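## Task

Lift the TV remote from the low bookcase's middle shelf and set it on the bookcase's top surface. The robot must not tip over or finish leaning; if it does, the task fails. The remote has to rest there on its own at the end, not be held in place by the robot.

## Robot and tools

Robot: a Hello Robot Stretch 4 in a physics simulation, about 1.6 m tall. It has one arm: an omni-wheel base (rim within 0.23 m of its origin), a lift on a vertical mast, a telescoping arm that reaches forward, a three-joint wrist and a two-finger gripper. Cameras: head_camera, head_left_camera, head_right_camera (on the head) and wrist_camera. Loose objects may occasionally get nudged by something external.

Frames: the base frame sits on the floor under the base centre, x forward, y left, z up. hand_pose is reported in this frame as a point between the open fingertips; with all wrist joints at zero its axes line up with the base frame. Its printed position may be slightly wrong. The odometry frame is the base frame as it was at the scene's start; base_odometry counts wheel turns only, so slip shows up as travel. Heading runs -3.142 to 3.142, left positive.

Tool execute_actions: argument actions is a list holding one action or none (empty = just report state and images). Optional cameras: list of names, or "all"/null/omitted for every camera, [] for none. An action may contain base, joints, or both, plus optional pace and contact_limits; or it contains only end_of_arm. All motions in one action begin together.
- base: exactly one relative move from where the base last reported itself. translate_m: straight drive in metres, forward positive, -2 to 2. strafe_m: sideways metres, left positive, -2 to 2. rotate_rad: turn in place in radians, counter-clockwise positive, -3.2 to 3.2.
- joints: a single object keyed by joint name, each an absolute target (not an offset). lift_m 0 to 1.2 (±0.004); arm_m extension 0 to 0.55 (±0.004); wrist_yaw_rad -1.134 to 4.276 (0 forward, left positive, 3.14 stowed back, above 3.4 the arm may obstruct); wrist_pitch_rad -1.117 to 4.259 (0 level, 1.57 pointing down); wrist_roll_rad -1.117 to 4.259 (0 fingers level, positive turns clockwise viewed from behind); gripper_m -0.038 to 0.141 fingertip gap in metres (negative presses the tips together). Joint targets outside range are clipped and the result notes it; other bad values or unknown keys reject the whole call.
- pace: "slow", "default", "fast", "max". Base speed up to 0.1/0.3/0.4/0.6 m/s and turning 1/2/3/4 rad/s respectively; with the lift above 0.2 these are reduced, to 0.3 m/s and 1 rad/s at full height.
- contact_limits: {"arm_m": value} from 0 (stops at lightest touch) to 0.75 (strongest); default 0.5.
- end_of_arm: "enable_torque" re-powers wrist or gripper motors that shut down.
One action runs at most 15 s. A joint or base omitted from an action may still be driving toward an earlier target without the status saying so. If a call reports a stop, later motion calls in that same reply are skipped.

Tool wait: seconds 0 to 10; sends nothing new and returns the same report. Tool zoom_image: camera plus region [x0, y0, x1, y1] in pixels of that camera's latest full image, top-left origin, at most 504x504. Tool finished_scene: scene number (1 or 2); irreversible, reports success and moves to the next task. Ending a reply with no tool call ends everything.

Result lines: base_status and joint_status per motion: "done" (for the base this means the wheels turned as commanded, even if slipping), "off_target" (rested short and may still push), "contact_stop_at_<key>" (hit something; part goes slack — a slack lift can sag under load, slack wheels can roll), "limit_stop_at_<name>" (built-in limit), "time_out", "torque_fault" (wrist/gripper motor went limp until enable_torque). limit_stop_at_tilt means leaning over 6 degrees: lift, arm and wheels go slack and ignore commands until the lean eases. limit_stop_at_own_body means a joint was about to hit the robot; move it away; likely when pitch is below -0.2 with roll below -0.4 or above 4. on_its_own lists things not commanded by this call; "held at" there is a held target, not position. lidar_m: 12 distances from base origin, 30-degree sectors starting straight ahead and going counter-clockwise (4th left, 7th behind, 10th right); "-" is nothing seen or closer than 0.25 m; it sees from about 0.15 m up and may miss clear items and thin legs. wrist_depth_mm: 7x7 grid of median depths, 100 to 2000 mm, "-" invalid. turned_by_wheels vs turned_by_imu differing over about 0.1 rad signals a collision or slip, and heading error of roughly their difference. base_tilt in degrees, forward and right positive, with a fixed bias up to about 1.5. motor_effort in percent of maximum, positive toward higher joint values, bracket = peak during last action; each has a fixed bias and noise. For wheel_0..2, positive turns the base right. A load in a level gripper shifts wrist_pitch effort away from 0.

Cameras: calibration gives K, distortion and T_world_to_cam mapping base-frame points into each camera; head cameras 420x560 pinhole and 420x672 fisheye pair, wrist 616x392. Values drift slightly; results list updated poses when they change.

Suggested order: unfold the wrist first (lift_m 0.4 with wrist_yaw_rad 0 in one action), locate the bookcase and item, line up, set lift height for the middle shelf, open the gripper wider than the object, extend with a modest contact limit, close to a value below the object's width (a clear gripper_m effort change confirms a firm grip; readings alone don't), raise above the top, place, open, withdraw.

Avoid: dropping or slamming objects, hard pushes, tipping. Don't drive or turn with over 1 kg held and arm_m above 0.2, especially fast. Steady pushing with a high gripper or high contact limit can tip the robot. Fingertips pressed on a surface can jam; raise the lift. Make sure the object rests by itself before ending.

Each tool is called after "Emit:" by a JSON object that holds its "api" and its "payload", one argument or row to a line.

## Session

Emit:
{"api": "execute_actions", "payload": {
  "actions": []
}}

Scene clock: 0.00 s.
base_odometry: x=+0.000 y=+0.000 heading=+0.000 (m, m, rad; odometry frame)
turned_by_wheels: +0.000 (rad since the last result)
turned_by_imu: +0.000 (rad since the last result)
base_tilt: forward=+0.7 right=+0.3 (deg)
lidar_m: 0.62 0.65 1.40 2.85 2.97 3.29 3.48 1.25 0.89 0.84 0.92 0.65
base_status: not commanded
joint_positions: lift_m=+0.128 arm_m=-0.002 wrist_yaw_rad=+3.040 wrist_pitch_rad=+0.013 wrist_roll_rad=+0.020 gripper_m=+0.057
joint_status: not commanded
motor_effort: lift_m=+19 arm_m=+0 wrist_yaw_rad=+1 wrist_pitch_rad=-8 wrist_roll_rad=+0 gripper_m=-3 wheel_0=+0 wheel_1=-1 wheel_2=+0 (%)
hand_pose: x=-0.1091 y=+0.1163 z=+0.3026 quat_wxyz=(+0.051, -0.006, +0.010, +0.999) (m; base frame)
wrist_depth_mm: - 139 - - - - - / - 138 - - - - - / 109 140 - - - - - / 137 179 - - - - - / 1397 1661 1808 1863 - - - / 931 960 214 1060 217 1118 1138 / 279 276 732 108 732 750 768
pictures: head_camera, head_left_camera, head_right_camera, wrist_camera
Images, in order (width x height): head_camera 420x560, head_left_camera 420x672, head_right_camera 420x672, wrist_camera 616x392.

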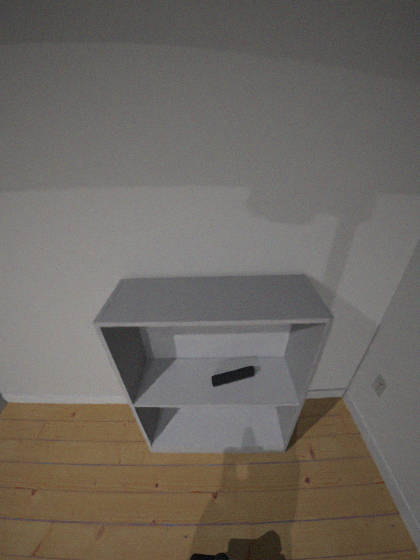

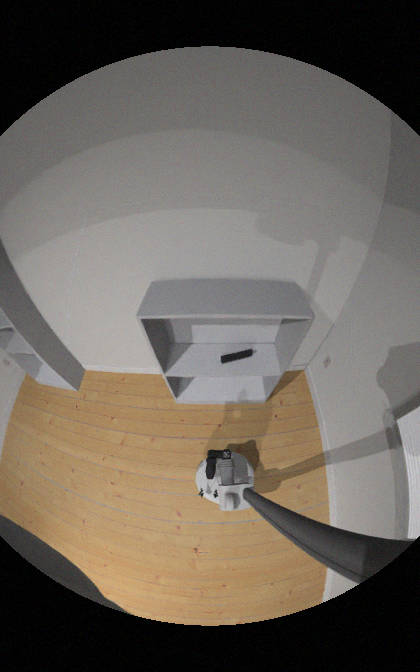

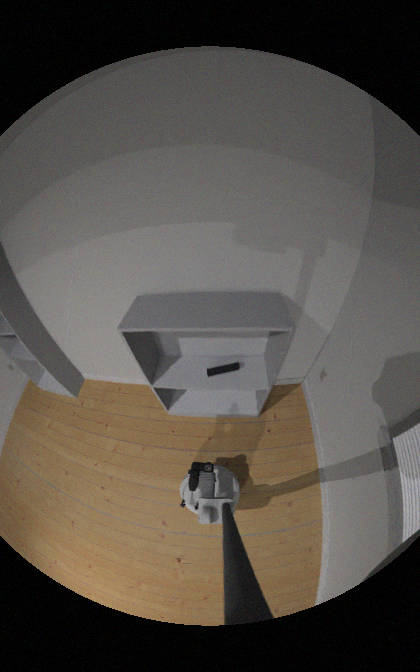

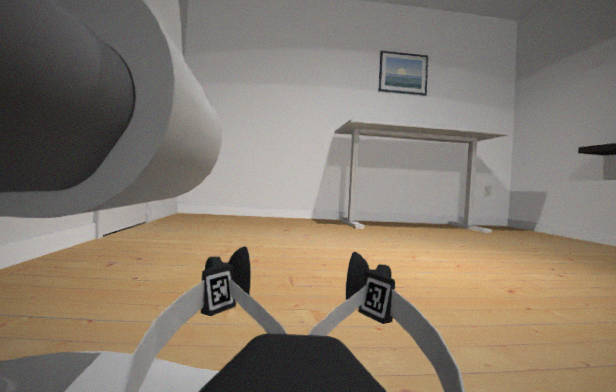

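Emit:
{"api": "zoom_image", "payload": {
  "camera": "head_camera",
  "region": [80, 260, 340, 470]
}}

Region (80, 260, 340, 470) of head_camera's 420x560 image, scaled by 1.938, with more detail than that image has; it fills the top 407 rows of this view, and the rest is white.

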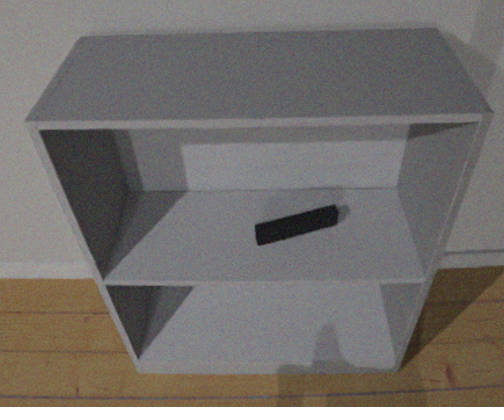

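Emit:
{"api": "execute_actions", "payload": {
  "actions": [
    {"base": {"translate_m": -0.12}, "joints": {"lift_m": 0.6, "wrist_yaw_rad": 0, "gripper_m": 0.12}, "pace": "fast"}
  ]
}}

Scene clock: 23.80 s.
base_odometry: x=-0.120 y=+0.000 heading=+0.000 (m, m, rad; odometry frame)
turned_by_wheels: +0.000 (rad since the last result)
turned_by_imu: +0.000 (rad since the last result)
base_tilt: forward=+0.6 right=+0.3 (deg)
lidar_m: 0.75 0.79 1.57 2.84 2.96 3.13 3.44 1.25 0.88 0.85 0.88 0.77
base_status: done
joint_positions: lift_m=+0.600 arm_m=-0.002 wrist_yaw_rad=+0.001 wrist_pitch_rad=+0.013 wrist_roll_rad=+0.020 gripper_m=+0.120
joint_status: all done
motor_effort: lift_m=+22(23) arm_m=-1(0) wrist_yaw_rad=-2(6) wrist_pitch_rad=-7(8) wrist_roll_rad=+1(0) gripper_m=-1(3) wheel_0=-1(6) wheel_1=-1(8) wheel_2=-1(11) (%)
hand_pose: x=+0.4575 y=-0.0872 z=+0.7743 quat_wxyz=(+1.000, +0.010, +0.006, +0.000) (m; base frame)
wrist_depth_mm: 549 554 564 564 831 820 831 / 627 778 778 750 715 559 842 / 627 798 788 778 778 591 842 / 627 788 788 778 778 640 842 / 634 798 798 788 788 627 854 / 621 691 668 661 218 603 854 / 574 559 574 108 609 554 866
pictures: head_camera, head_left_camera, head_right_camera, wrist_camera
camera_calibration (this result's frames):
wrist_camera: T_world_to_cam=[[-0.0141555, -0.998539, 0.0521474, -0.129344], [-0.043126, -0.0514944, -0.997742, 0.844691], [0.998969, -0.0163725, -0.0423341, -0.195284], [0, 0, 0, 1]] pos_world=[0.22968, -0.0888552, 0.841262]
Images, in order (width x height): head_camera 420x560, head_left_camera 420x672, head_right_camera 420x672, wrist_camera 616x392.

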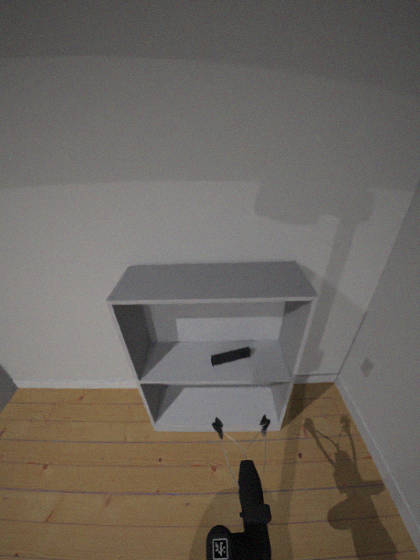

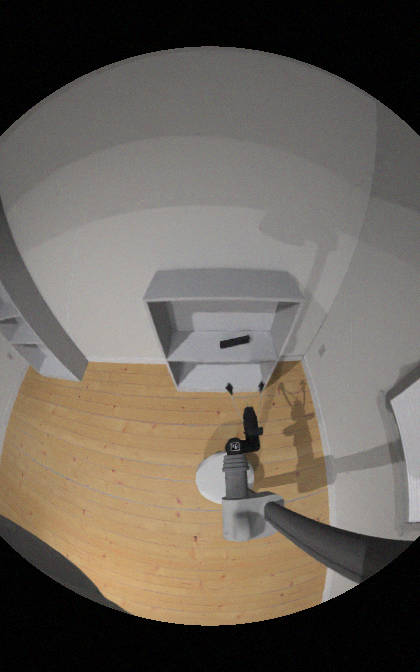

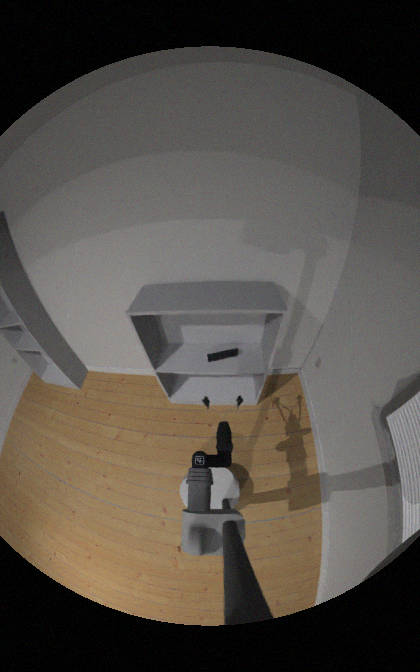

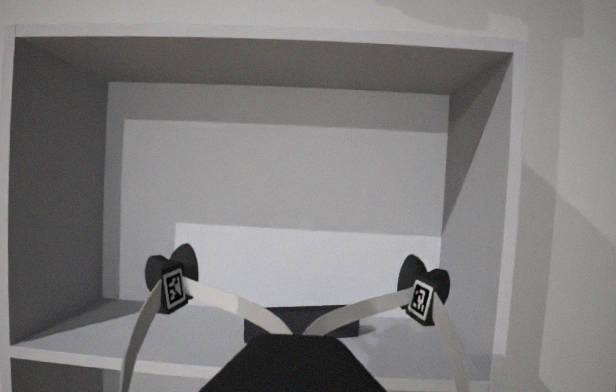

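Emit:
{"api": "execute_actions", "payload": {
  "actions": [
    {"base": {"translate_m": 0.3}, "joints": {"lift_m": 0.72, "wrist_pitch_rad": 1.57, "wrist_roll_rad": 1.29}, "pace": "fast"}
  ]
}}

Scene clock: 39.77 s.
base_odometry: x=+0.180 y=+0.000 heading=+0.000 (m, m, rad; odometry frame)
turned_by_wheels: +0.000 (rad since the last result)
turned_by_imu: -0.001 (rad since the last result)
base_tilt: forward=+0.7 right=+0.3 (deg)
lidar_m: 0.45 0.47 1.13 2.02 2.98 3.74 3.48 1.21 0.88 0.85 0.93 0.45
base_status: done
joint_positions: lift_m=+0.720 arm_m=-0.002 wrist_yaw_rad=+0.000 wrist_pitch_rad=+1.570 wrist_roll_rad=+1.290 gripper_m=+0.120
joint_status: all done
motor_effort: lift_m=+22(22) arm_m=-1(1) wrist_yaw_rad=+0(2) wrist_pitch_rad=-1(1) wrist_roll_rad=+2(3) gripper_m=-2(3) wheel_0=+1(7) wheel_1=+0(6) wheel_2=+3(16) (%)
hand_pose: x=+0.1693 y=-0.0874 z=+0.6095 quat_wxyz=(+0.565, +0.425, +0.565, -0.425) (m; base frame)
wrist_depth_mm: 627 715 715 820 831 820 820 / 668 723 798 809 831 831 831 / 715 723 820 820 831 831 831 / 723 723 820 820 627 831 842 / 732 732 831 621 621 842 842 / 732 741 842 627 621 452 359 / 707 842 831 108 627 842 854
pictures: head_camera, head_left_camera, head_right_camera, wrist_camera
camera_calibration (this result's frames):
wrist_camera: T_world_to_cam=[[-0.938186, -0.345829, 0.0144435, 0.111491], [-0.345302, 0.938011, 0.030025, 0.179053], [-0.0239316, 0.0231817, -0.999445, 0.845685], [0, 0, 0, 1]] pos_world=[0.186666, -0.149001, 0.83823]
Images, in order (width x height): head_camera 420x560, head_left_camera 420x672, head_right_camera 420x672, wrist_camera 616x392.

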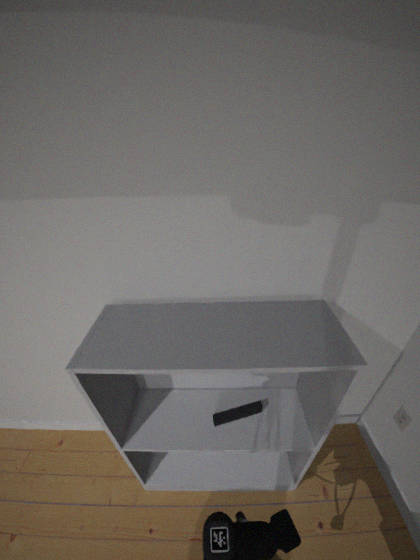

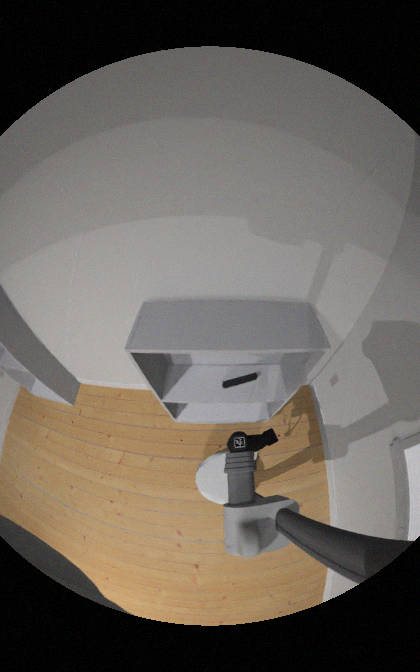

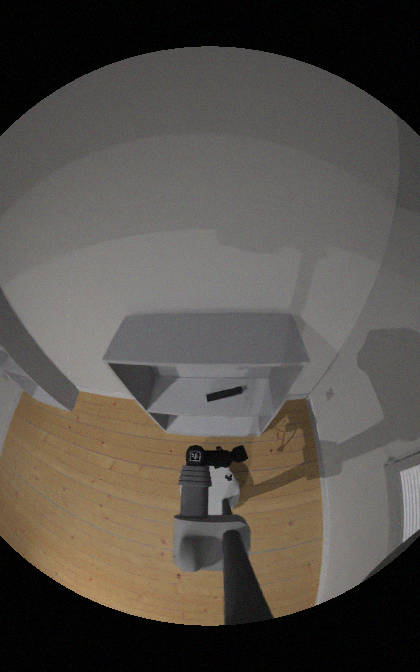

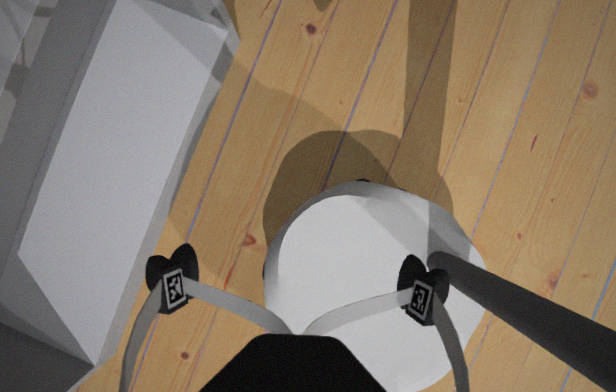

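Emit:
{"api": "execute_actions", "payload": {
  "actions": [
    {"joints": {"arm_m": 0.16}, "pace": "fast"}
  ],
  "cameras": ["head_camera", "wrist_camera"]
}}

Scene clock: 45.63 s.
base_odometry: x=+0.180 y=+0.000 heading=+0.000 (m, m, rad; odometry frame)
turned_by_wheels: +0.000 (rad since the last result)
turned_by_imu: +0.000 (rad since the last result)
base_tilt: forward=+0.7 right=+0.3 (deg)
lidar_m: 0.44 0.46 1.12 2.04 2.98 3.74 3.51 1.21 0.88 0.85 0.93 0.46
base_status: not commanded
joint_positions: lift_m=+0.720 arm_m=+0.159 wrist_yaw_rad=+0.000 wrist_pitch_rad=+1.570 wrist_roll_rad=+1.290 gripper_m=+0.120
joint_status: all done
motor_effort: lift_m=+22(22) arm_m=+5(8) wrist_yaw_rad=+0(0) wrist_pitch_rad=-1(1) wrist_roll_rad=+1(0) gripper_m=-2(2) wheel_0=+1(1) wheel_1=+0(0) wheel_2=+3(3) (%)
hand_pose: x=+0.3304 y=-0.0874 z=+0.6095 quat_wxyz=(+0.565, +0.425, +0.565, -0.425) (m; base frame)
wrist_depth_mm: 281 281 282 820 820 809 831 / 281 282 715 809 820 820 831 / 283 285 723 831 820 831 831 / 283 286 732 831 831 831 842 / 285 286 732 831 621 627 842 / 287 287 820 842 627 627 591 / 287 741 842 108 627 627 854
pictures: head_camera, wrist_camera
camera_calibration (this result's frames):
wrist_camera: T_world_to_cam=[[-0.938215, -0.345748, 0.0145341, 0.262534], [-0.345218, 0.938041, 0.0300584, 0.234613], [-0.0240263, 0.0231838, -0.999442, 0.849569], [0, 0, 0, 1]] pos_world=[0.347718, -0.149003, 0.838228]
Images, in order (width x height): head_camera 420x560, wrist_camera 616x392.

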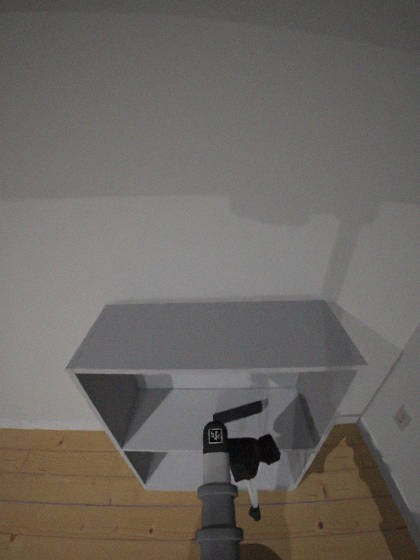

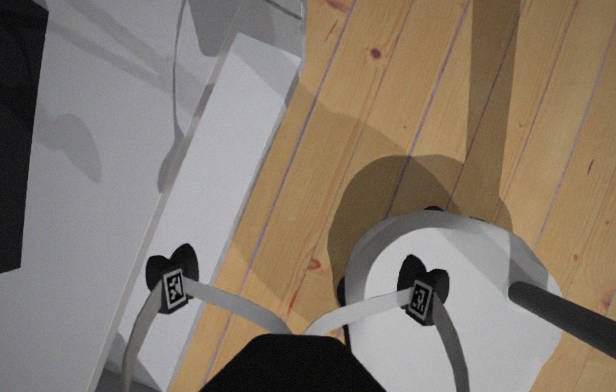

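Emit:
{"api": "execute_actions", "payload": {
  "actions": [
    {"joints": {"lift_m": 0.745}, "pace": "fast"}
  ],
  "cameras": []
}}

Emit:
{"api": "execute_actions", "payload": {
  "actions": [
    {"joints": {"arm_m": 0.415}, "contact_limits": {"arm_m": 0.2}}
  ],
  "cameras": ["head_camera", "wrist_camera"]
}}

Scene clock: 55.60 s.
base_odometry: x=+0.180 y=+0.000 heading=+0.000 (m, m, rad; odometry frame)
turned_by_wheels: +0.000 (rad since the last result)
turned_by_imu: +0.000 (rad since the last result)
base_tilt: forward=+0.6 right=+0.4 (deg)
lidar_m: 0.45 0.47 1.12 2.02 2.95 3.72 3.48 1.19 0.87 0.84 0.91 0.46
base_status: not commanded
joint_positions: lift_m=+0.745 arm_m=+0.159 wrist_yaw_rad=+0.000 wrist_pitch_rad=+1.570 wrist_roll_rad=+1.290 gripper_m=+0.120
joint_status: all done
motor_effort: lift_m=+22(26) arm_m=+5(5) wrist_yaw_rad=+0(0) wrist_pitch_rad=-1(1) wrist_roll_rad=+2(1) gripper_m=-2(2) wheel_0=+1(1) wheel_1=+0(0) wheel_2=+3(2) (%)
hand_pose: x=+0.3304 y=-0.0874 z=+0.6345 quat_wxyz=(+0.565, +0.425, +0.565, -0.425) (m; base frame)
wrist_depth_mm: 296 304 307 842 842 842 842 / 300 306 312 831 842 854 854 / 303 309 750 854 854 866 854 / 309 310 759 854 854 866 878 / 309 310 759 854 647 647 866 / 312 314 820 866 647 654 603 / 314 741 854 108 654 654 878
pictures: none
No camera images: the call's "cameras" was empty. Leave "cameras" out to get every camera's image.

Scene clock: 57.20 s.
base_odometry: x=+0.180 y=+0.000 heading=+0.000 (m, m, rad; odometry frame)
turned_by_wheels: +0.000 (rad since the last result)
turned_by_imu: +0.021 (rad since the last result)
base_tilt: forward=+0.7 right=+0.4 (deg)
lidar_m: 0.45 0.48 1.16 2.20 2.99 3.69 3.12 1.18 0.88 0.86 0.96 0.46
base_status: not commanded
joint_positions: lift_m=+0.745 arm_m=+0.274 wrist_yaw_rad=+0.000 wrist_pitch_rad=+1.570 wrist_roll_rad=+1.290 gripper_m=+0.120
joint_status: arm_m contact_stop (moved +0.115 of +0.256)
on_its_own: arm_m is slack since a contact_stop (your +0.415 is given up)
motor_effort: lift_m=+19(24) arm_m=+0(29) wrist_yaw_rad=+0(8) wrist_pitch_rad=+0(6) wrist_roll_rad=+1(3) gripper_m=-2(1) wheel_0=-1(6) wheel_1=-1(9) wheel_2=+2(11) (%)
contact_limits: arm_m 0.2
hand_pose: x=+0.4455 y=-0.0874 z=+0.6347 quat_wxyz=(+0.565, +0.425, +0.565, -0.425) (m; base frame)
wrist_depth_mm: 298 304 306 306 842 854 854 / 306 268 306 307 854 842 854 / 306 277 309 309 854 854 866 / 306 270 310 310 854 854 854 / 310 260 310 854 854 647 866 / 312 312 314 866 654 647 654 / 312 314 314 108 741 654 654
pictures: head_camera, wrist_camera
camera_calibration (this result's frames):
wrist_camera: T_world_to_cam=[[-0.93828, -0.345563, 0.0147113, 0.370107], [-0.345028, 0.938109, 0.0301237, 0.273477], [-0.0242104, 0.0231887, -0.999438, 0.877593], [0, 0, 0, 1]] pos_world=[0.462868, -0.149006, 0.863417]
Images, in order (width x height): head_camera 420x560, wrist_camera 616x392.

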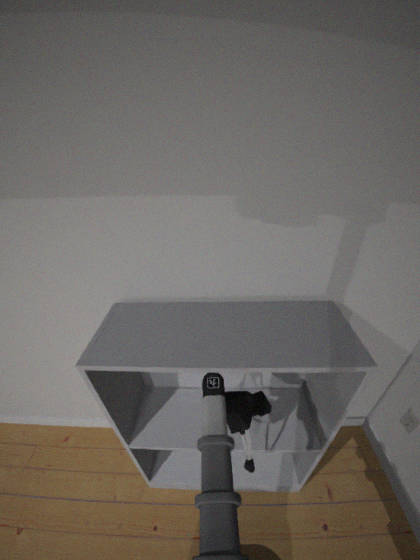

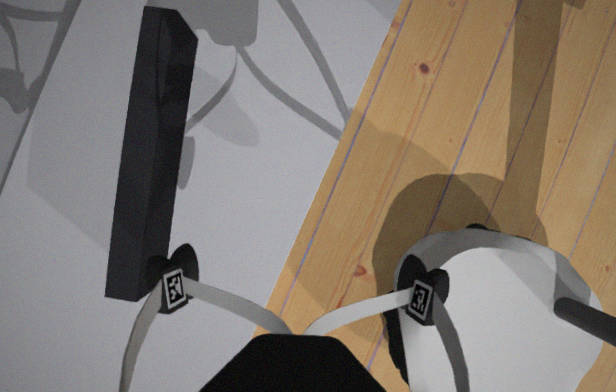

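Emit:
{"api": "execute_actions", "payload": {
  "actions": [
    {"base": {"strafe_m": -0.04}, "joints": {"arm_m": 0.2, "lift_m": 0.70, "wrist_pitch_rad": 1.2, "wrist_roll_rad": 1.375, "gripper_m": 0.14}}
  ],
  "cameras": ["head_camera", "wrist_camera"]
}}

Scene clock: 107.70 s.
base_odometry: x=+0.180 y=-0.040 heading=+0.000 (m, m, rad; odometry frame)
turned_by_wheels: +0.000 (rad since the last result)
turned_by_imu: +0.000 (rad since the last result)
base_tilt: forward=+0.5 right=+0.3 (deg)
lidar_m: 0.44 0.47 1.15 2.20 3.01 3.61 3.01 1.17 0.86 0.82 0.90 0.46
base_status: done
joint_positions: lift_m=+0.700 arm_m=+0.201 wrist_yaw_rad=+0.000 wrist_pitch_rad=+1.201 wrist_roll_rad=+1.375 gripper_m=+0.140
joint_status: all done
motor_effort: lift_m=+16(18) arm_m=-5(6) wrist_yaw_rad=-1(1) wrist_pitch_rad=-5(8) wrist_roll_rad=+2(1) gripper_m=-1(1) wheel_0=+1(9) wheel_1=+0(7) wheel_2=+0(5) (%)
hand_pose: x=+0.4760 y=-0.0874 z=+0.6095 quat_wxyz=(+0.638, +0.523, +0.437, -0.359) (m; base frame)
wrist_depth_mm: 268 329 332 304 278 741 715 / 279 347 324 300 279 750 707 / 293 347 300 297 282 741 699 / 307 353 304 294 699 741 691 / 324 353 306 291 707 732 691 / 345 342 279 285 699 715 554 / 366 340 300 108 768 715 508
pictures: head_camera, wrist_camera
camera_calibration (this result's frames):
wrist_camera: T_world_to_cam=[[-0.904603, -0.26489, -0.333956, 0.602606], [-0.257488, 0.963947, -0.067123, 0.304603], [0.339696, 0.0252699, -0.940196, 0.64396], [0, 0, 0, 1]] pos_world=[0.4048, -0.15027, 0.827138]
Images, in order (width x height): head_camera 420x560, wrist_camera 616x392.

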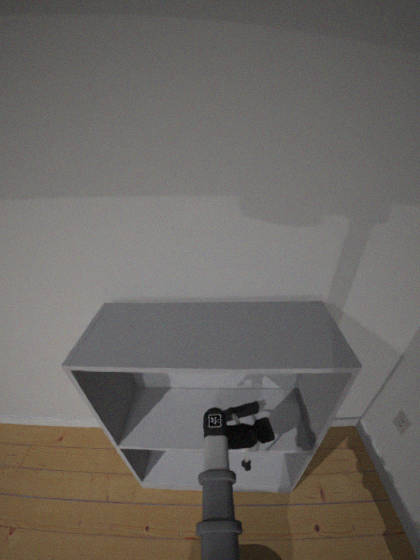

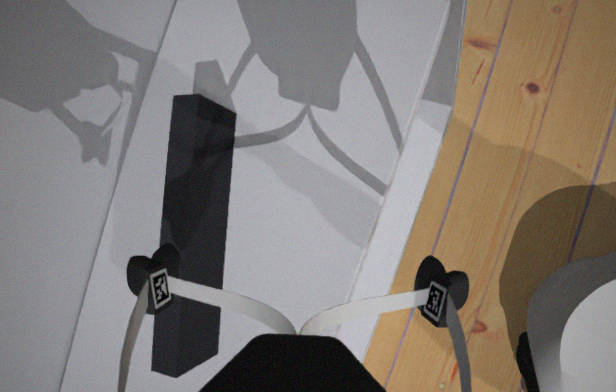

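Emit:
{"api": "execute_actions", "payload": {
  "actions": [
    {"joints": {"arm_m": 0.31}, "contact_limits": {"arm_m": 0.12}}
  ],
  "cameras": ["head_camera", "wrist_camera"]
}}

Scene clock: 114.47 s.
base_odometry: x=+0.180 y=-0.040 heading=+0.000 (m, m, rad; odometry frame)
turned_by_wheels: +0.000 (rad since the last result)
turned_by_imu: +0.000 (rad since the last result)
base_tilt: forward=+0.6 right=+0.5 (deg)
lidar_m: 0.44 0.46 1.16 2.19 3.02 3.62 3.00 1.16 0.84 0.82 0.91 0.46
base_status: not commanded
joint_positions: lift_m=+0.700 arm_m=+0.309 wrist_yaw_rad=+0.000 wrist_pitch_rad=+1.201 wrist_roll_rad=+1.375 gripper_m=+0.140
joint_status: all done
motor_effort: lift_m=+16(16) arm_m=+5(4) wrist_yaw_rad=-1(1) wrist_pitch_rad=-2(6) wrist_roll_rad=+1(1) gripper_m=-2(1) wheel_0=+1(2) wheel_1=+0(0) wheel_2=+0(0) (%)
contact_limits: arm_m 0.12
hand_pose: x=+0.5844 y=-0.0874 z=+0.6095 quat_wxyz=(+0.638, +0.524, +0.437, -0.358) (m; base frame)
wrist_depth_mm: 174 213 285 304 279 256 241 / 181 225 301 298 276 254 240 / 189 239 312 286 273 252 240 / 199 255 317 244 270 249 676 / 210 251 317 251 267 245 683 / 223 263 307 230 258 243 676 / 236 314 314 108 262 250 676
pictures: head_camera, wrist_camera
camera_calibration (this result's frames):
wrist_camera: T_world_to_cam=[[-0.904505, -0.264788, -0.334301, 0.700876], [-0.257355, 0.963976, -0.0672152, 0.332519], [0.340056, 0.0252377, -0.940066, 0.606868], [0, 0, 0, 1]] pos_world=[0.513152, -0.150273, 0.82715]
Images, in order (width x height): head_camera 420x560, wrist_camera 616x392.

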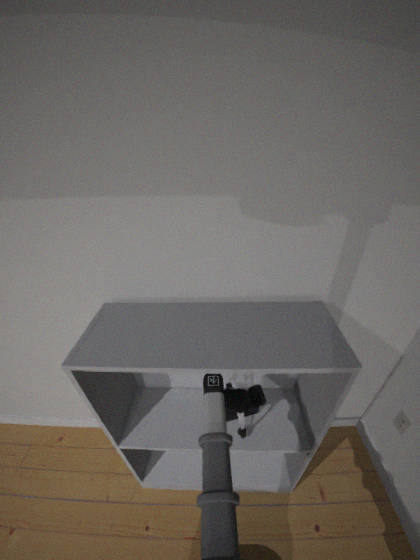

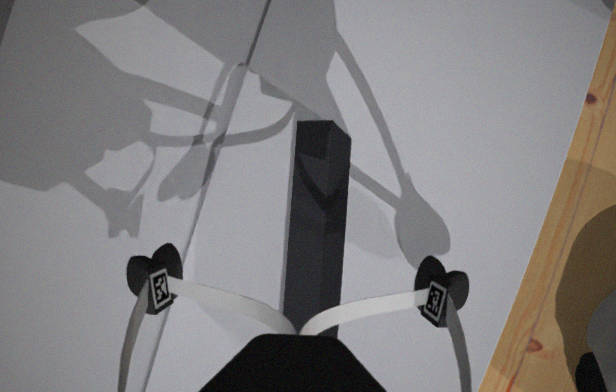

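Emit:
{"api": "execute_actions", "payload": {
  "actions": [
    {"joints": {"lift_m": 0.678, "gripper_m": 0.06}}
  ],
  "cameras": ["wrist_camera"]
}}

Scene clock: 120.20 s.
base_odometry: x=+0.180 y=-0.040 heading=+0.000 (m, m, rad; odometry frame)
turned_by_wheels: +0.000 (rad since the last result)
turned_by_imu: +0.000 (rad since the last result)
base_tilt: forward=+0.6 right=+0.3 (deg)
lidar_m: 0.45 0.48 1.17 2.20 3.01 3.63 3.02 1.15 0.86 0.82 0.92 0.46
base_status: not commanded
joint_positions: lift_m=+0.678 arm_m=+0.309 wrist_yaw_rad=+0.000 wrist_pitch_rad=+1.201 wrist_roll_rad=+1.375 gripper_m=+0.060
joint_status: all done
motor_effort: lift_m=+16(19) arm_m=+5(5) wrist_yaw_rad=+0(21) wrist_pitch_rad=-4(55) wrist_roll_rad=+1(0) gripper_m=-3(6) wheel_0=+1(1) wheel_1=+0(0) wheel_2=+0(3) (%)
hand_pose: x=+0.5843 y=-0.0875 z=+0.5875 quat_wxyz=(+0.638, +0.524, +0.437, -0.359) (m; base frame)
wrist_depth_mm: 174 213 285 279 256 235 223 / 181 225 291 277 253 234 221 / 190 240 294 220 251 231 220 / 200 256 296 218 249 229 220 / 211 274 289 224 243 229 661 / 224 279 196 212 203 227 661 / 237 287 289 108 241 226 661
pictures: wrist_camera
camera_calibration (this result's frames):
wrist_camera: T_world_to_cam=[[-0.904838, -0.264035, -0.333996, 0.693483], [-0.256618, 0.964187, -0.0670119, 0.330529], [0.339728, 0.0250744, -0.940189, 0.58646], [0, 0, 0, 1]] pos_world=[0.513073, -0.150293, 0.805154]
Images, in order (width x height): wrist_camera 616x392.

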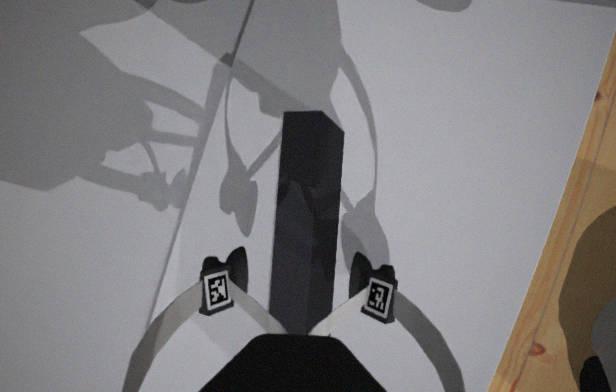

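Emit:
{"api": "execute_actions", "payload": {
  "actions": [
    {"joints": {"gripper_m": 0.0}}
  ],
  "cameras": ["wrist_camera"]
}}

Scene clock: 124.03 s.
base_odometry: x=+0.180 y=-0.040 heading=+0.000 (m, m, rad; odometry frame)
turned_by_wheels: +0.000 (rad since the last result)
turned_by_imu: +0.000 (rad since the last result)
base_tilt: forward=+0.7 right=+0.4 (deg)
lidar_m: 0.43 0.47 1.16 2.21 3.03 3.62 3.01 1.16 0.85 0.82 0.92 0.46
base_status: not commanded
joint_positions: lift_m=+0.678 arm_m=+0.309 wrist_yaw_rad=+0.000 wrist_pitch_rad=+1.201 wrist_roll_rad=+1.375 gripper_m=+0.000
joint_status: all done
motor_effort: lift_m=+16(16) arm_m=+4(5) wrist_yaw_rad=+1(1) wrist_pitch_rad=-4(4) wrist_roll_rad=+1(2) gripper_m=-12(15) wheel_0=+1(1) wheel_1=+0(0) wheel_2=+0(0) (%)
hand_pose: x=+0.5843 y=-0.0875 z=+0.5875 quat_wxyz=(+0.638, +0.524, +0.437, -0.359) (m; base frame)
wrist_depth_mm: 175 213 285 278 257 236 222 / 181 225 293 276 253 234 220 / 190 240 293 214 251 231 220 / 200 255 294 207 248 230 220 / 211 273 291 206 246 228 661 / 224 274 188 204 189 227 661 / 237 282 289 108 241 224 661
pictures: wrist_camera
camera_calibration (this result's frames):
wrist_camera: T_world_to_cam=[[-0.904781, -0.264042, -0.334145, 0.693578], [-0.256614, 0.964185, -0.067054, 0.330563], [0.339883, 0.0250772, -0.940133, 0.586315], [0, 0, 0, 1]] pos_world=[0.513086, -0.150293, 0.805136]
Images, in order (width x height): wrist_camera 616x392.

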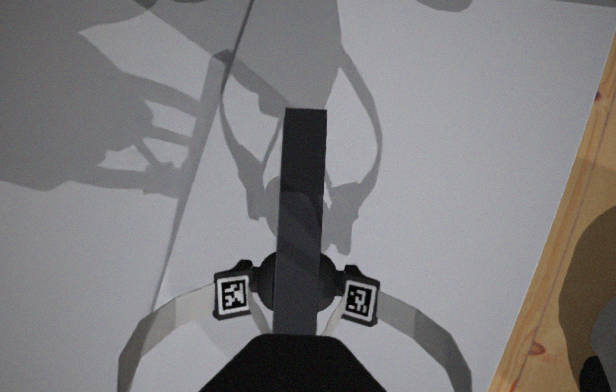

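Emit:
{"api": "execute_actions", "payload": {
  "actions": [
    {"joints": {"lift_m": 0.70}}
  ],
  "cameras": []
}}

Emit:
{"api": "execute_actions", "payload": {
  "actions": [
    {"joints": {"arm_m": 0.09}, "pace": "fast"}
  ],
  "cameras": ["wrist_camera"]
}}

Scene clock: 130.47 s.
base_odometry: x=+0.180 y=-0.040 heading=+0.000 (m, m, rad; odometry frame)
turned_by_wheels: +0.000 (rad since the last result)
turned_by_imu: +0.000 (rad since the last result)
base_tilt: forward=+0.7 right=+0.4 (deg)
lidar_m: 0.45 0.46 1.15 2.20 3.03 3.61 2.99 1.17 0.84 0.82 0.91 0.45
base_status: not commanded
joint_positions: lift_m=+0.700 arm_m=+0.309 wrist_yaw_rad=+0.000 wrist_pitch_rad=+1.201 wrist_roll_rad=+1.375 gripper_m=+0.000
joint_status: all done
motor_effort: lift_m=+23(22) arm_m=+4(5) wrist_yaw_rad=+1(1) wrist_pitch_rad=-4(4) wrist_roll_rad=+0(1) gripper_m=-14(13) wheel_0=+1(1) wheel_1=+0(0) wheel_2=+0(0) (%)
hand_pose: x=+0.5843 y=-0.0875 z=+0.6090 quat_wxyz=(+0.638, +0.524, +0.437, -0.359) (m; base frame)
wrist_depth_mm: 175 213 283 303 278 255 241 / 181 225 303 298 274 254 239 / 190 240 312 215 272 251 239 / 200 256 315 207 268 248 676 / 210 273 317 206 266 246 683 / 224 273 188 204 190 248 683 / 237 283 314 108 262 245 676
pictures: none
No camera images: the call's "cameras" was empty. Leave "cameras" out to get every camera's image.

Scene clock: 131.97 s.
base_odometry: x=+0.180 y=-0.040 heading=+0.000 (m, m, rad; odometry frame)
turned_by_wheels: +0.000 (rad since the last result)
turned_by_imu: +0.000 (rad since the last result)
base_tilt: forward=+0.6 right=+0.4 (deg)
lidar_m: 0.44 0.47 1.18 2.21 3.02 3.63 3.00 1.17 0.85 0.82 0.92 0.45
base_status: not commanded
joint_positions: lift_m=+0.700 arm_m=+0.091 wrist_yaw_rad=+0.000 wrist_pitch_rad=+1.201 wrist_roll_rad=+1.375 gripper_m=+0.000
joint_status: all done
motor_effort: lift_m=+23(23) arm_m=-5(6) wrist_yaw_rad=-1(2) wrist_pitch_rad=-5(6) wrist_roll_rad=+0(3) gripper_m=-13(13) wheel_0=+1(1) wheel_1=+0(0) wheel_2=+0(0) (%)
hand_pose: x=+0.3659 y=-0.0874 z=+0.6089 quat_wxyz=(+0.638, +0.524, +0.437, -0.359) (m; base frame)
wrist_depth_mm: 366 373 330 317 798 759 715 / 377 368 329 691 750 750 699 / 387 362 325 214 778 741 691 / 389 355 325 207 788 741 699 / 392 349 324 206 788 732 517 / 387 347 188 204 190 539 504 / 379 332 330 108 768 525 500
pictures: wrist_camera
camera_calibration (this result's frames):
wrist_camera: T_world_to_cam=[[-0.904859, -0.26432, -0.333714, 0.502818], [-0.256943, 0.964106, -0.0669317, 0.275944], [0.339427, 0.0251816, -0.940295, 0.680995], [0, 0, 0, 1]] pos_world=[0.294733, -0.150283, 0.826603]
Images, in order (width x height): wrist_camera 616x392.

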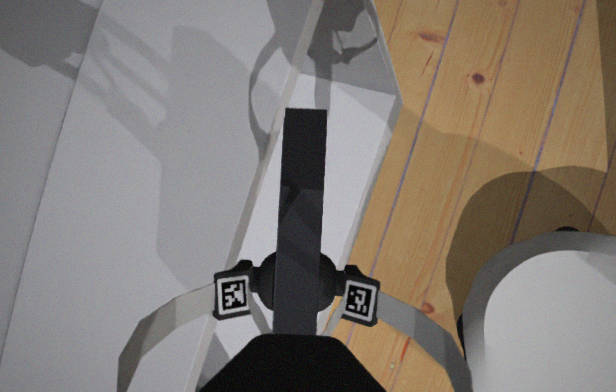

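Emit:
{"api": "execute_actions", "payload": {
  "actions": [
    {"joints": {"lift_m": 1.2, "wrist_pitch_rad": 1.57, "wrist_roll_rad": 1.57, "arm_m": 0.17}, "pace": "fast"}
  ],
  "cameras": ["wrist_camera", "head_camera"]
}}

Scene clock: 138.17 s.
base_odometry: x=+0.180 y=-0.040 heading=+0.000 (m, m, rad; odometry frame)
turned_by_wheels: +0.000 (rad since the last result)
turned_by_imu: +0.000 (rad since the last result)
base_tilt: forward=+0.7 right=+0.3 (deg)
lidar_m: 0.32 0.48 1.18 2.20 3.03 3.63 4.09 1.16 0.85 0.82 0.89 0.36
base_status: not commanded
joint_positions: lift_m=+1.200 arm_m=+0.169 wrist_yaw_rad=+0.000 wrist_pitch_rad=+1.570 wrist_roll_rad=+1.570 gripper_m=+0.000
joint_status: all done
motor_effort: lift_m=+22(23) arm_m=+5(9) wrist_yaw_rad=-1(1) wrist_pitch_rad=-1(4) wrist_roll_rad=+3(1) gripper_m=-12(13) wheel_0=+1(1) wheel_1=+0(0) wheel_2=+0(0) (%)
hand_pose: x=+0.3404 y=-0.0874 z=+1.0895 quat_wxyz=(+0.501, +0.500, +0.500, -0.499) (m; base frame)
wrist_depth_mm: 248 249 559 1281 1281 1281 1308 / 250 251 750 1281 1281 1281 1308 / 250 251 759 214 1308 1308 1308 / 253 253 759 207 1098 1308 1336 / 253 254 759 206 1098 1308 1336 / 255 255 191 204 190 1336 1308 / 255 257 778 108 1336 1336 1336
pictures: head_camera, wrist_camera
camera_calibration (this result's frames):
wrist_camera: T_world_to_cam=[[-0.997227, -0.0730005, 0.0144596, 0.308985], [-0.0725373, 0.996905, 0.0303199, 0.135693], [-0.0166282, 0.0291869, -0.999436, 1.32751], [0, 0, 0, 1]] pos_world=[0.340045, -0.151463, 1.31818]
Images, in order (width x height): head_camera 420x560, wrist_camera 616x392.

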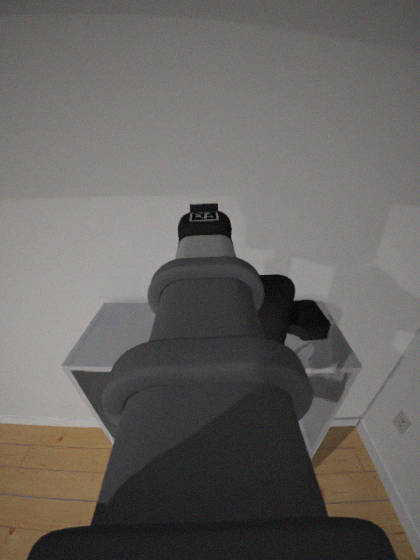

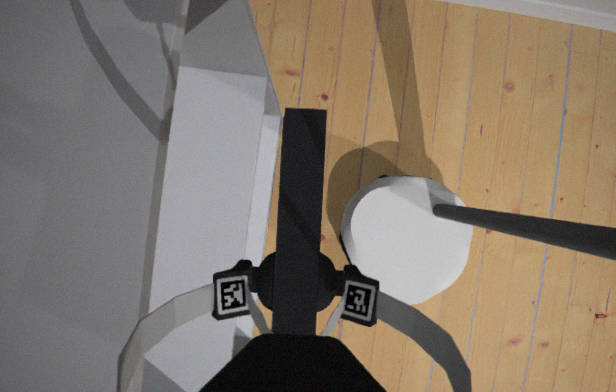

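Emit:
{"api": "execute_actions", "payload": {
  "actions": [
    {"joints": {"wrist_pitch_rad": 1.1, "wrist_roll_rad": 1.3, "arm_m": 0.13}, "pace": "fast"}
  ],
  "cameras": []
}}

Emit:
{"api": "execute_actions", "payload": {
  "actions": [
    {"joints": {"arm_m": 0.33}, "pace": "fast", "contact_limits": {"arm_m": 0.15}}
  ],
  "cameras": ["wrist_camera", "head_left_camera"]
}}

Scene clock: 157.50 s.
base_odometry: x=+0.180 y=-0.040 heading=+0.000 (m, m, rad; odometry frame)
turned_by_wheels: +0.000 (rad since the last result)
turned_by_imu: +0.000 (rad since the last result)
base_tilt: forward=+0.6 right=+0.3 (deg)
lidar_m: 0.35 0.48 1.15 2.20 3.03 3.64 4.08 1.16 0.86 0.81 0.91 0.45
base_status: not commanded
joint_positions: lift_m=+1.200 arm_m=+0.131 wrist_yaw_rad=+0.000 wrist_pitch_rad=+1.102 wrist_roll_rad=+1.300 gripper_m=+0.000
joint_status: all done
motor_effort: lift_m=+22(22) arm_m=-5(4) wrist_yaw_rad=+0(0) wrist_pitch_rad=-7(9) wrist_roll_rad=-1(9) gripper_m=-15(14) wheel_0=+1(1) wheel_1=+0(0) wheel_2=+0(0) (%)
hand_pose: x=+0.4321 y=-0.0874 z=+1.1206 quat_wxyz=(+0.678, +0.516, +0.417, -0.317) (m; base frame)
wrist_depth_mm: 357 407 359 319 293 1160 1098 / 375 413 351 310 496 1182 1138 / 392 397 343 214 768 1160 1098 / 415 387 336 207 778 1160 1078 / 424 375 329 206 778 1160 1060 / 418 364 188 204 190 1160 891 / 407 343 320 108 1182 1008 878
pictures: none
No camera images: the call's "cameras" was empty. Leave "cameras" out to get every camera's image.

Scene clock: 158.93 s.
base_odometry: x=+0.180 y=-0.040 heading=+0.000 (m, m, rad; odometry frame)
turned_by_wheels: +0.000 (rad since the last result)
turned_by_imu: +0.000 (rad since the last result)
base_tilt: forward=+0.7 right=+0.3 (deg)
lidar_m: 0.44 0.47 1.16 2.22 3.02 3.63 4.06 1.17 0.85 0.83 0.92 0.46
base_status: not commanded
joint_positions: lift_m=+1.200 arm_m=+0.329 wrist_yaw_rad=+0.000 wrist_pitch_rad=+1.101 wrist_roll_rad=+1.300 gripper_m=+0.000
joint_status: all done
motor_effort: lift_m=+22(22) arm_m=+4(3) wrist_yaw_rad=-1(0) wrist_pitch_rad=-4(7) wrist_roll_rad=-1(3) gripper_m=-12(14) wheel_0=+2(1) wheel_1=+0(0) wheel_2=+0(0) (%)
contact_limits: arm_m 0.15
hand_pose: x=+0.6307 y=-0.0874 z=+1.1207 quat_wxyz=(+0.678, +0.516, +0.417, -0.317) (m; base frame)
wrist_depth_mm: 195 232 298 347 285 255 237 / 204 247 315 310 278 252 234 / 213 263 343 215 272 248 231 / 226 281 351 208 267 242 227 / 238 300 343 205 262 238 223 / 253 306 188 203 190 235 219 / 270 315 319 108 252 224 216
pictures: head_left_camera, wrist_camera
camera_calibration (this result's frames):
wrist_camera: T_world_to_cam=[[-0.846838, -0.335798, -0.412438, 0.958617], [-0.312735, 0.94164, -0.12454, 0.475988], [0.430189, 0.0235189, -0.902433, 0.972548], [0, 0, 0, 1]] pos_world=[0.542272, -0.149181, 1.33231]
Images, in order (width x height): head_left_camera 420x672, wrist_camera 616x392.

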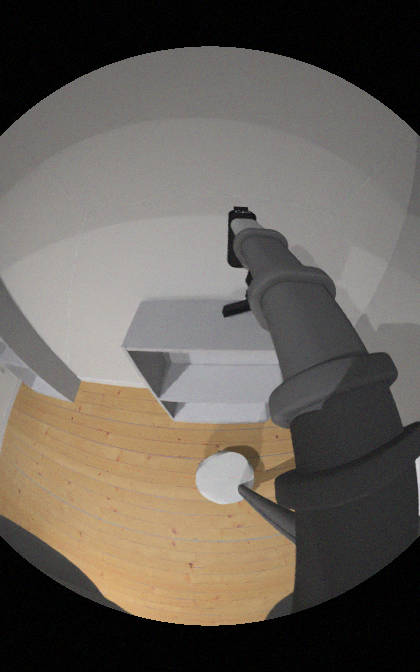

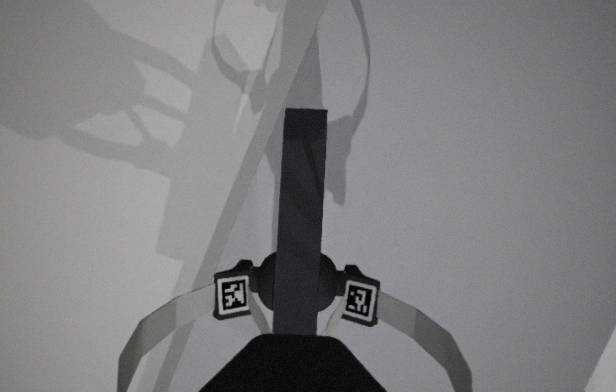

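Emit:
{"api": "execute_actions", "payload": {
  "actions": [
    {"joints": {"wrist_pitch_rad": 1.35, "wrist_roll_rad": 1.23}}
  ],
  "cameras": ["wrist_camera"]
}}

Scene clock: 164.57 s.
base_odometry: x=+0.180 y=-0.040 heading=+0.000 (m, m, rad; odometry frame)
turned_by_wheels: +0.000 (rad since the last result)
turned_by_imu: +0.000 (rad since the last result)
base_tilt: forward=+0.6 right=+0.3 (deg)
lidar_m: 0.44 0.48 1.14 2.20 3.01 3.65 4.08 1.18 0.86 0.82 0.91 0.45
base_status: not commanded
joint_positions: lift_m=+1.200 arm_m=+0.329 wrist_yaw_rad=+0.000 wrist_pitch_rad=+1.350 wrist_roll_rad=+1.230 gripper_m=+0.000
joint_status: all done
motor_effort: lift_m=+22(22) arm_m=+5(4) wrist_yaw_rad=-1(1) wrist_pitch_rad=-2(5) wrist_roll_rad=-2(4) gripper_m=-14(14) wheel_0=+1(1) wheel_1=+0(0) wheel_2=+0(0) (%)
hand_pose: x=+0.5632 y=-0.0874 z=+1.0965 quat_wxyz=(+0.637, +0.450, +0.510, -0.361) (m; base frame)
wrist_depth_mm: 235 291 285 272 260 248 240 / 250 310 283 270 258 246 239 / 267 315 281 214 255 245 239 / 290 291 278 207 253 243 1160 / 315 290 276 206 251 243 1160 / 325 286 190 204 190 991 960 / 298 281 272 108 247 991 960
pictures: wrist_camera
camera_calibration (this result's frames):
wrist_camera: T_world_to_cam=[[-0.897281, -0.40072, -0.185231, 0.665088], [-0.397122, 0.915944, -0.0578053, 0.423989], [0.192825, 0.0216915, -0.980993, 1.19935], [0, 0, 0, 1]] pos_world=[0.533881, -0.147851, 1.32426]
Images, in order (width x height): wrist_camera 616x392.

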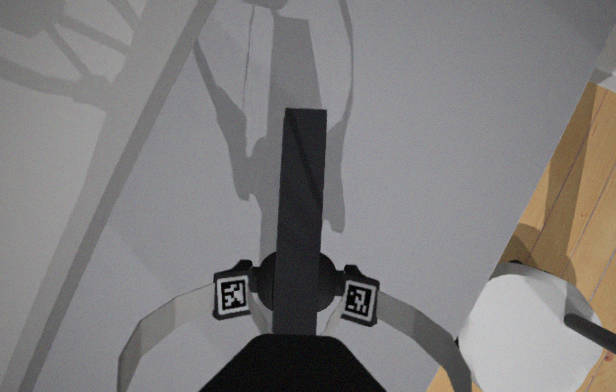

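Emit:
{"api": "execute_actions", "payload": {
  "actions": [
    {"joints": {"lift_m": 1.195, "gripper_m": 0.07}, "pace": "slow"}
  ],
  "cameras": ["wrist_camera", "head_left_camera"]
}}

Scene clock: 172.27 s.
base_odometry: x=+0.180 y=-0.040 heading=+0.000 (m, m, rad; odometry frame)
turned_by_wheels: +0.000 (rad since the last result)
turned_by_imu: +0.000 (rad since the last result)
base_tilt: forward=+0.6 right=+0.2 (deg)
lidar_m: 0.44 0.47 1.16 2.22 3.02 3.62 4.06 1.15 0.86 0.81 0.91 0.46
base_status: not commanded
joint_positions: lift_m=+1.195 arm_m=+0.329 wrist_yaw_rad=+0.000 wrist_pitch_rad=+1.350 wrist_roll_rad=+1.230 gripper_m=+0.070
joint_status: all done
motor_effort: lift_m=+16(15) arm_m=+5(4) wrist_yaw_rad=-1(0) wrist_pitch_rad=-2(1) wrist_roll_rad=-1(0) gripper_m=-4(10) wheel_0=+1(1) wheel_1=+0(0) wheel_2=+0(0) (%)
hand_pose: x=+0.5633 y=-0.0874 z=+1.0920 quat_wxyz=(+0.638, +0.450, +0.510, -0.361) (m; base frame)
wrist_depth_mm: 234 291 281 270 256 244 236 / 249 310 279 265 253 243 236 / 266 307 277 211 252 241 236 / 289 287 273 209 250 238 1160 / 312 286 267 212 246 239 1138 / 322 283 262 205 199 976 960 / 294 277 268 108 243 976 946
pictures: head_left_camera, wrist_camera
camera_calibration (this result's frames):
wrist_camera: T_world_to_cam=[[-0.897193, -0.400828, -0.185423, 0.664469], [-0.397213, 0.915897, -0.05792, 0.423929], [0.193044, 0.0216869, -0.98095, 1.19478], [0, 0, 0, 1]] pos_world=[0.533902, -0.147849, 1.31978]
Images, in order (width x height): head_left_camera 420x672, wrist_camera 616x392.

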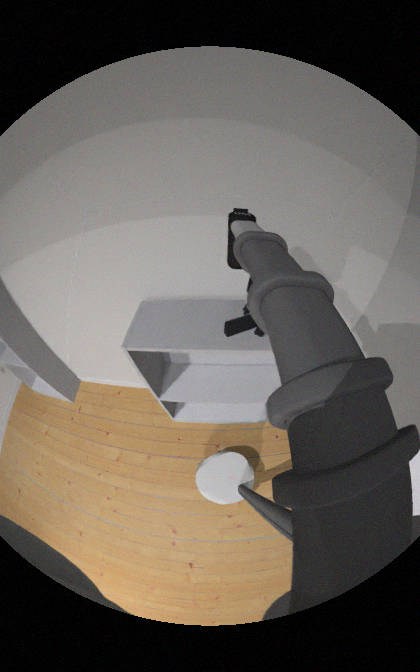

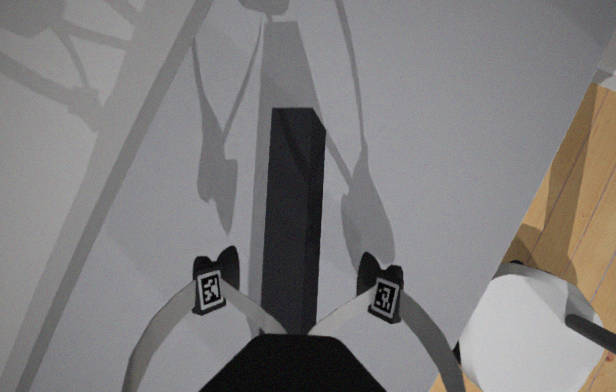

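Emit:
{"api": "execute_actions", "payload": {
  "actions": [
    {"joints": {"lift_m": 1.2, "gripper_m": 0.11}, "pace": "fast"}
  ],
  "cameras": ["wrist_camera"]
}}

Emit:
{"api": "finished_scene", "payload": {
  "scene": 1
}}

Scene clock: 182.10 s.
base_odometry: x=+0.180 y=-0.040 heading=+0.000 (m, m, rad; odometry frame)
turned_by_wheels: +0.000 (rad since the last result)
turned_by_imu: +0.000 (rad since the last result)
base_tilt: forward=+0.6 right=+0.4 (deg)
lidar_m: 0.43 0.48 1.17 2.21 3.02 3.65 4.08 1.16 0.85 0.83 0.92 0.46
base_status: not commanded
joint_positions: lift_m=+1.200 arm_m=+0.329 wrist_yaw_rad=+0.000 wrist_pitch_rad=+1.350 wrist_roll_rad=+1.230 gripper_m=+0.110
joint_status: all done
motor_effort: lift_m=+22(18) arm_m=+5(4) wrist_yaw_rad=+0(0) wrist_pitch_rad=-3(2) wrist_roll_rad=-1(2) gripper_m=-1(0) wheel_0=+1(1) wheel_1=+0(0) wheel_2=+0(0) (%)
hand_pose: x=+0.5632 y=-0.0874 z=+1.0965 quat_wxyz=(+0.638, +0.450, +0.510, -0.361) (m; base frame)
wrist_depth_mm: 234 291 286 273 260 248 240 / 249 310 283 271 258 246 238 / 267 319 281 242 255 245 239 / 290 293 278 213 254 243 1182 / 314 290 272 213 251 243 1138 / 324 287 268 209 211 991 960 / 298 282 273 108 247 991 960
pictures: wrist_camera
camera_calibration (this result's frames):
wrist_camera: T_world_to_cam=[[-0.897217, -0.400828, -0.185308, 0.665166], [-0.397221, 0.915897, -0.0578691, 0.424126], [0.192918, 0.0216869, -0.980975, 1.19933], [0, 0, 0, 1]] pos_world=[0.533896, -0.147849, 1.32432]
Images, in order (width x height): wrist_camera 616x392.

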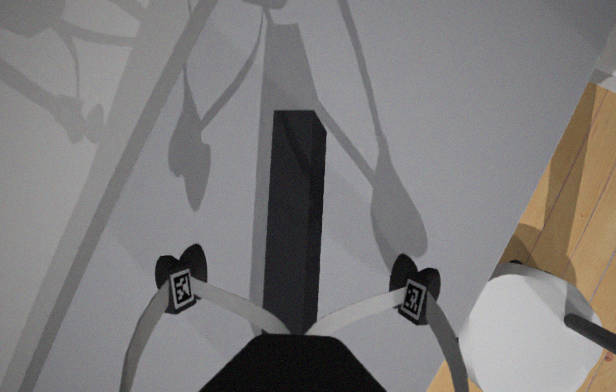

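The scene is finished: the task was done.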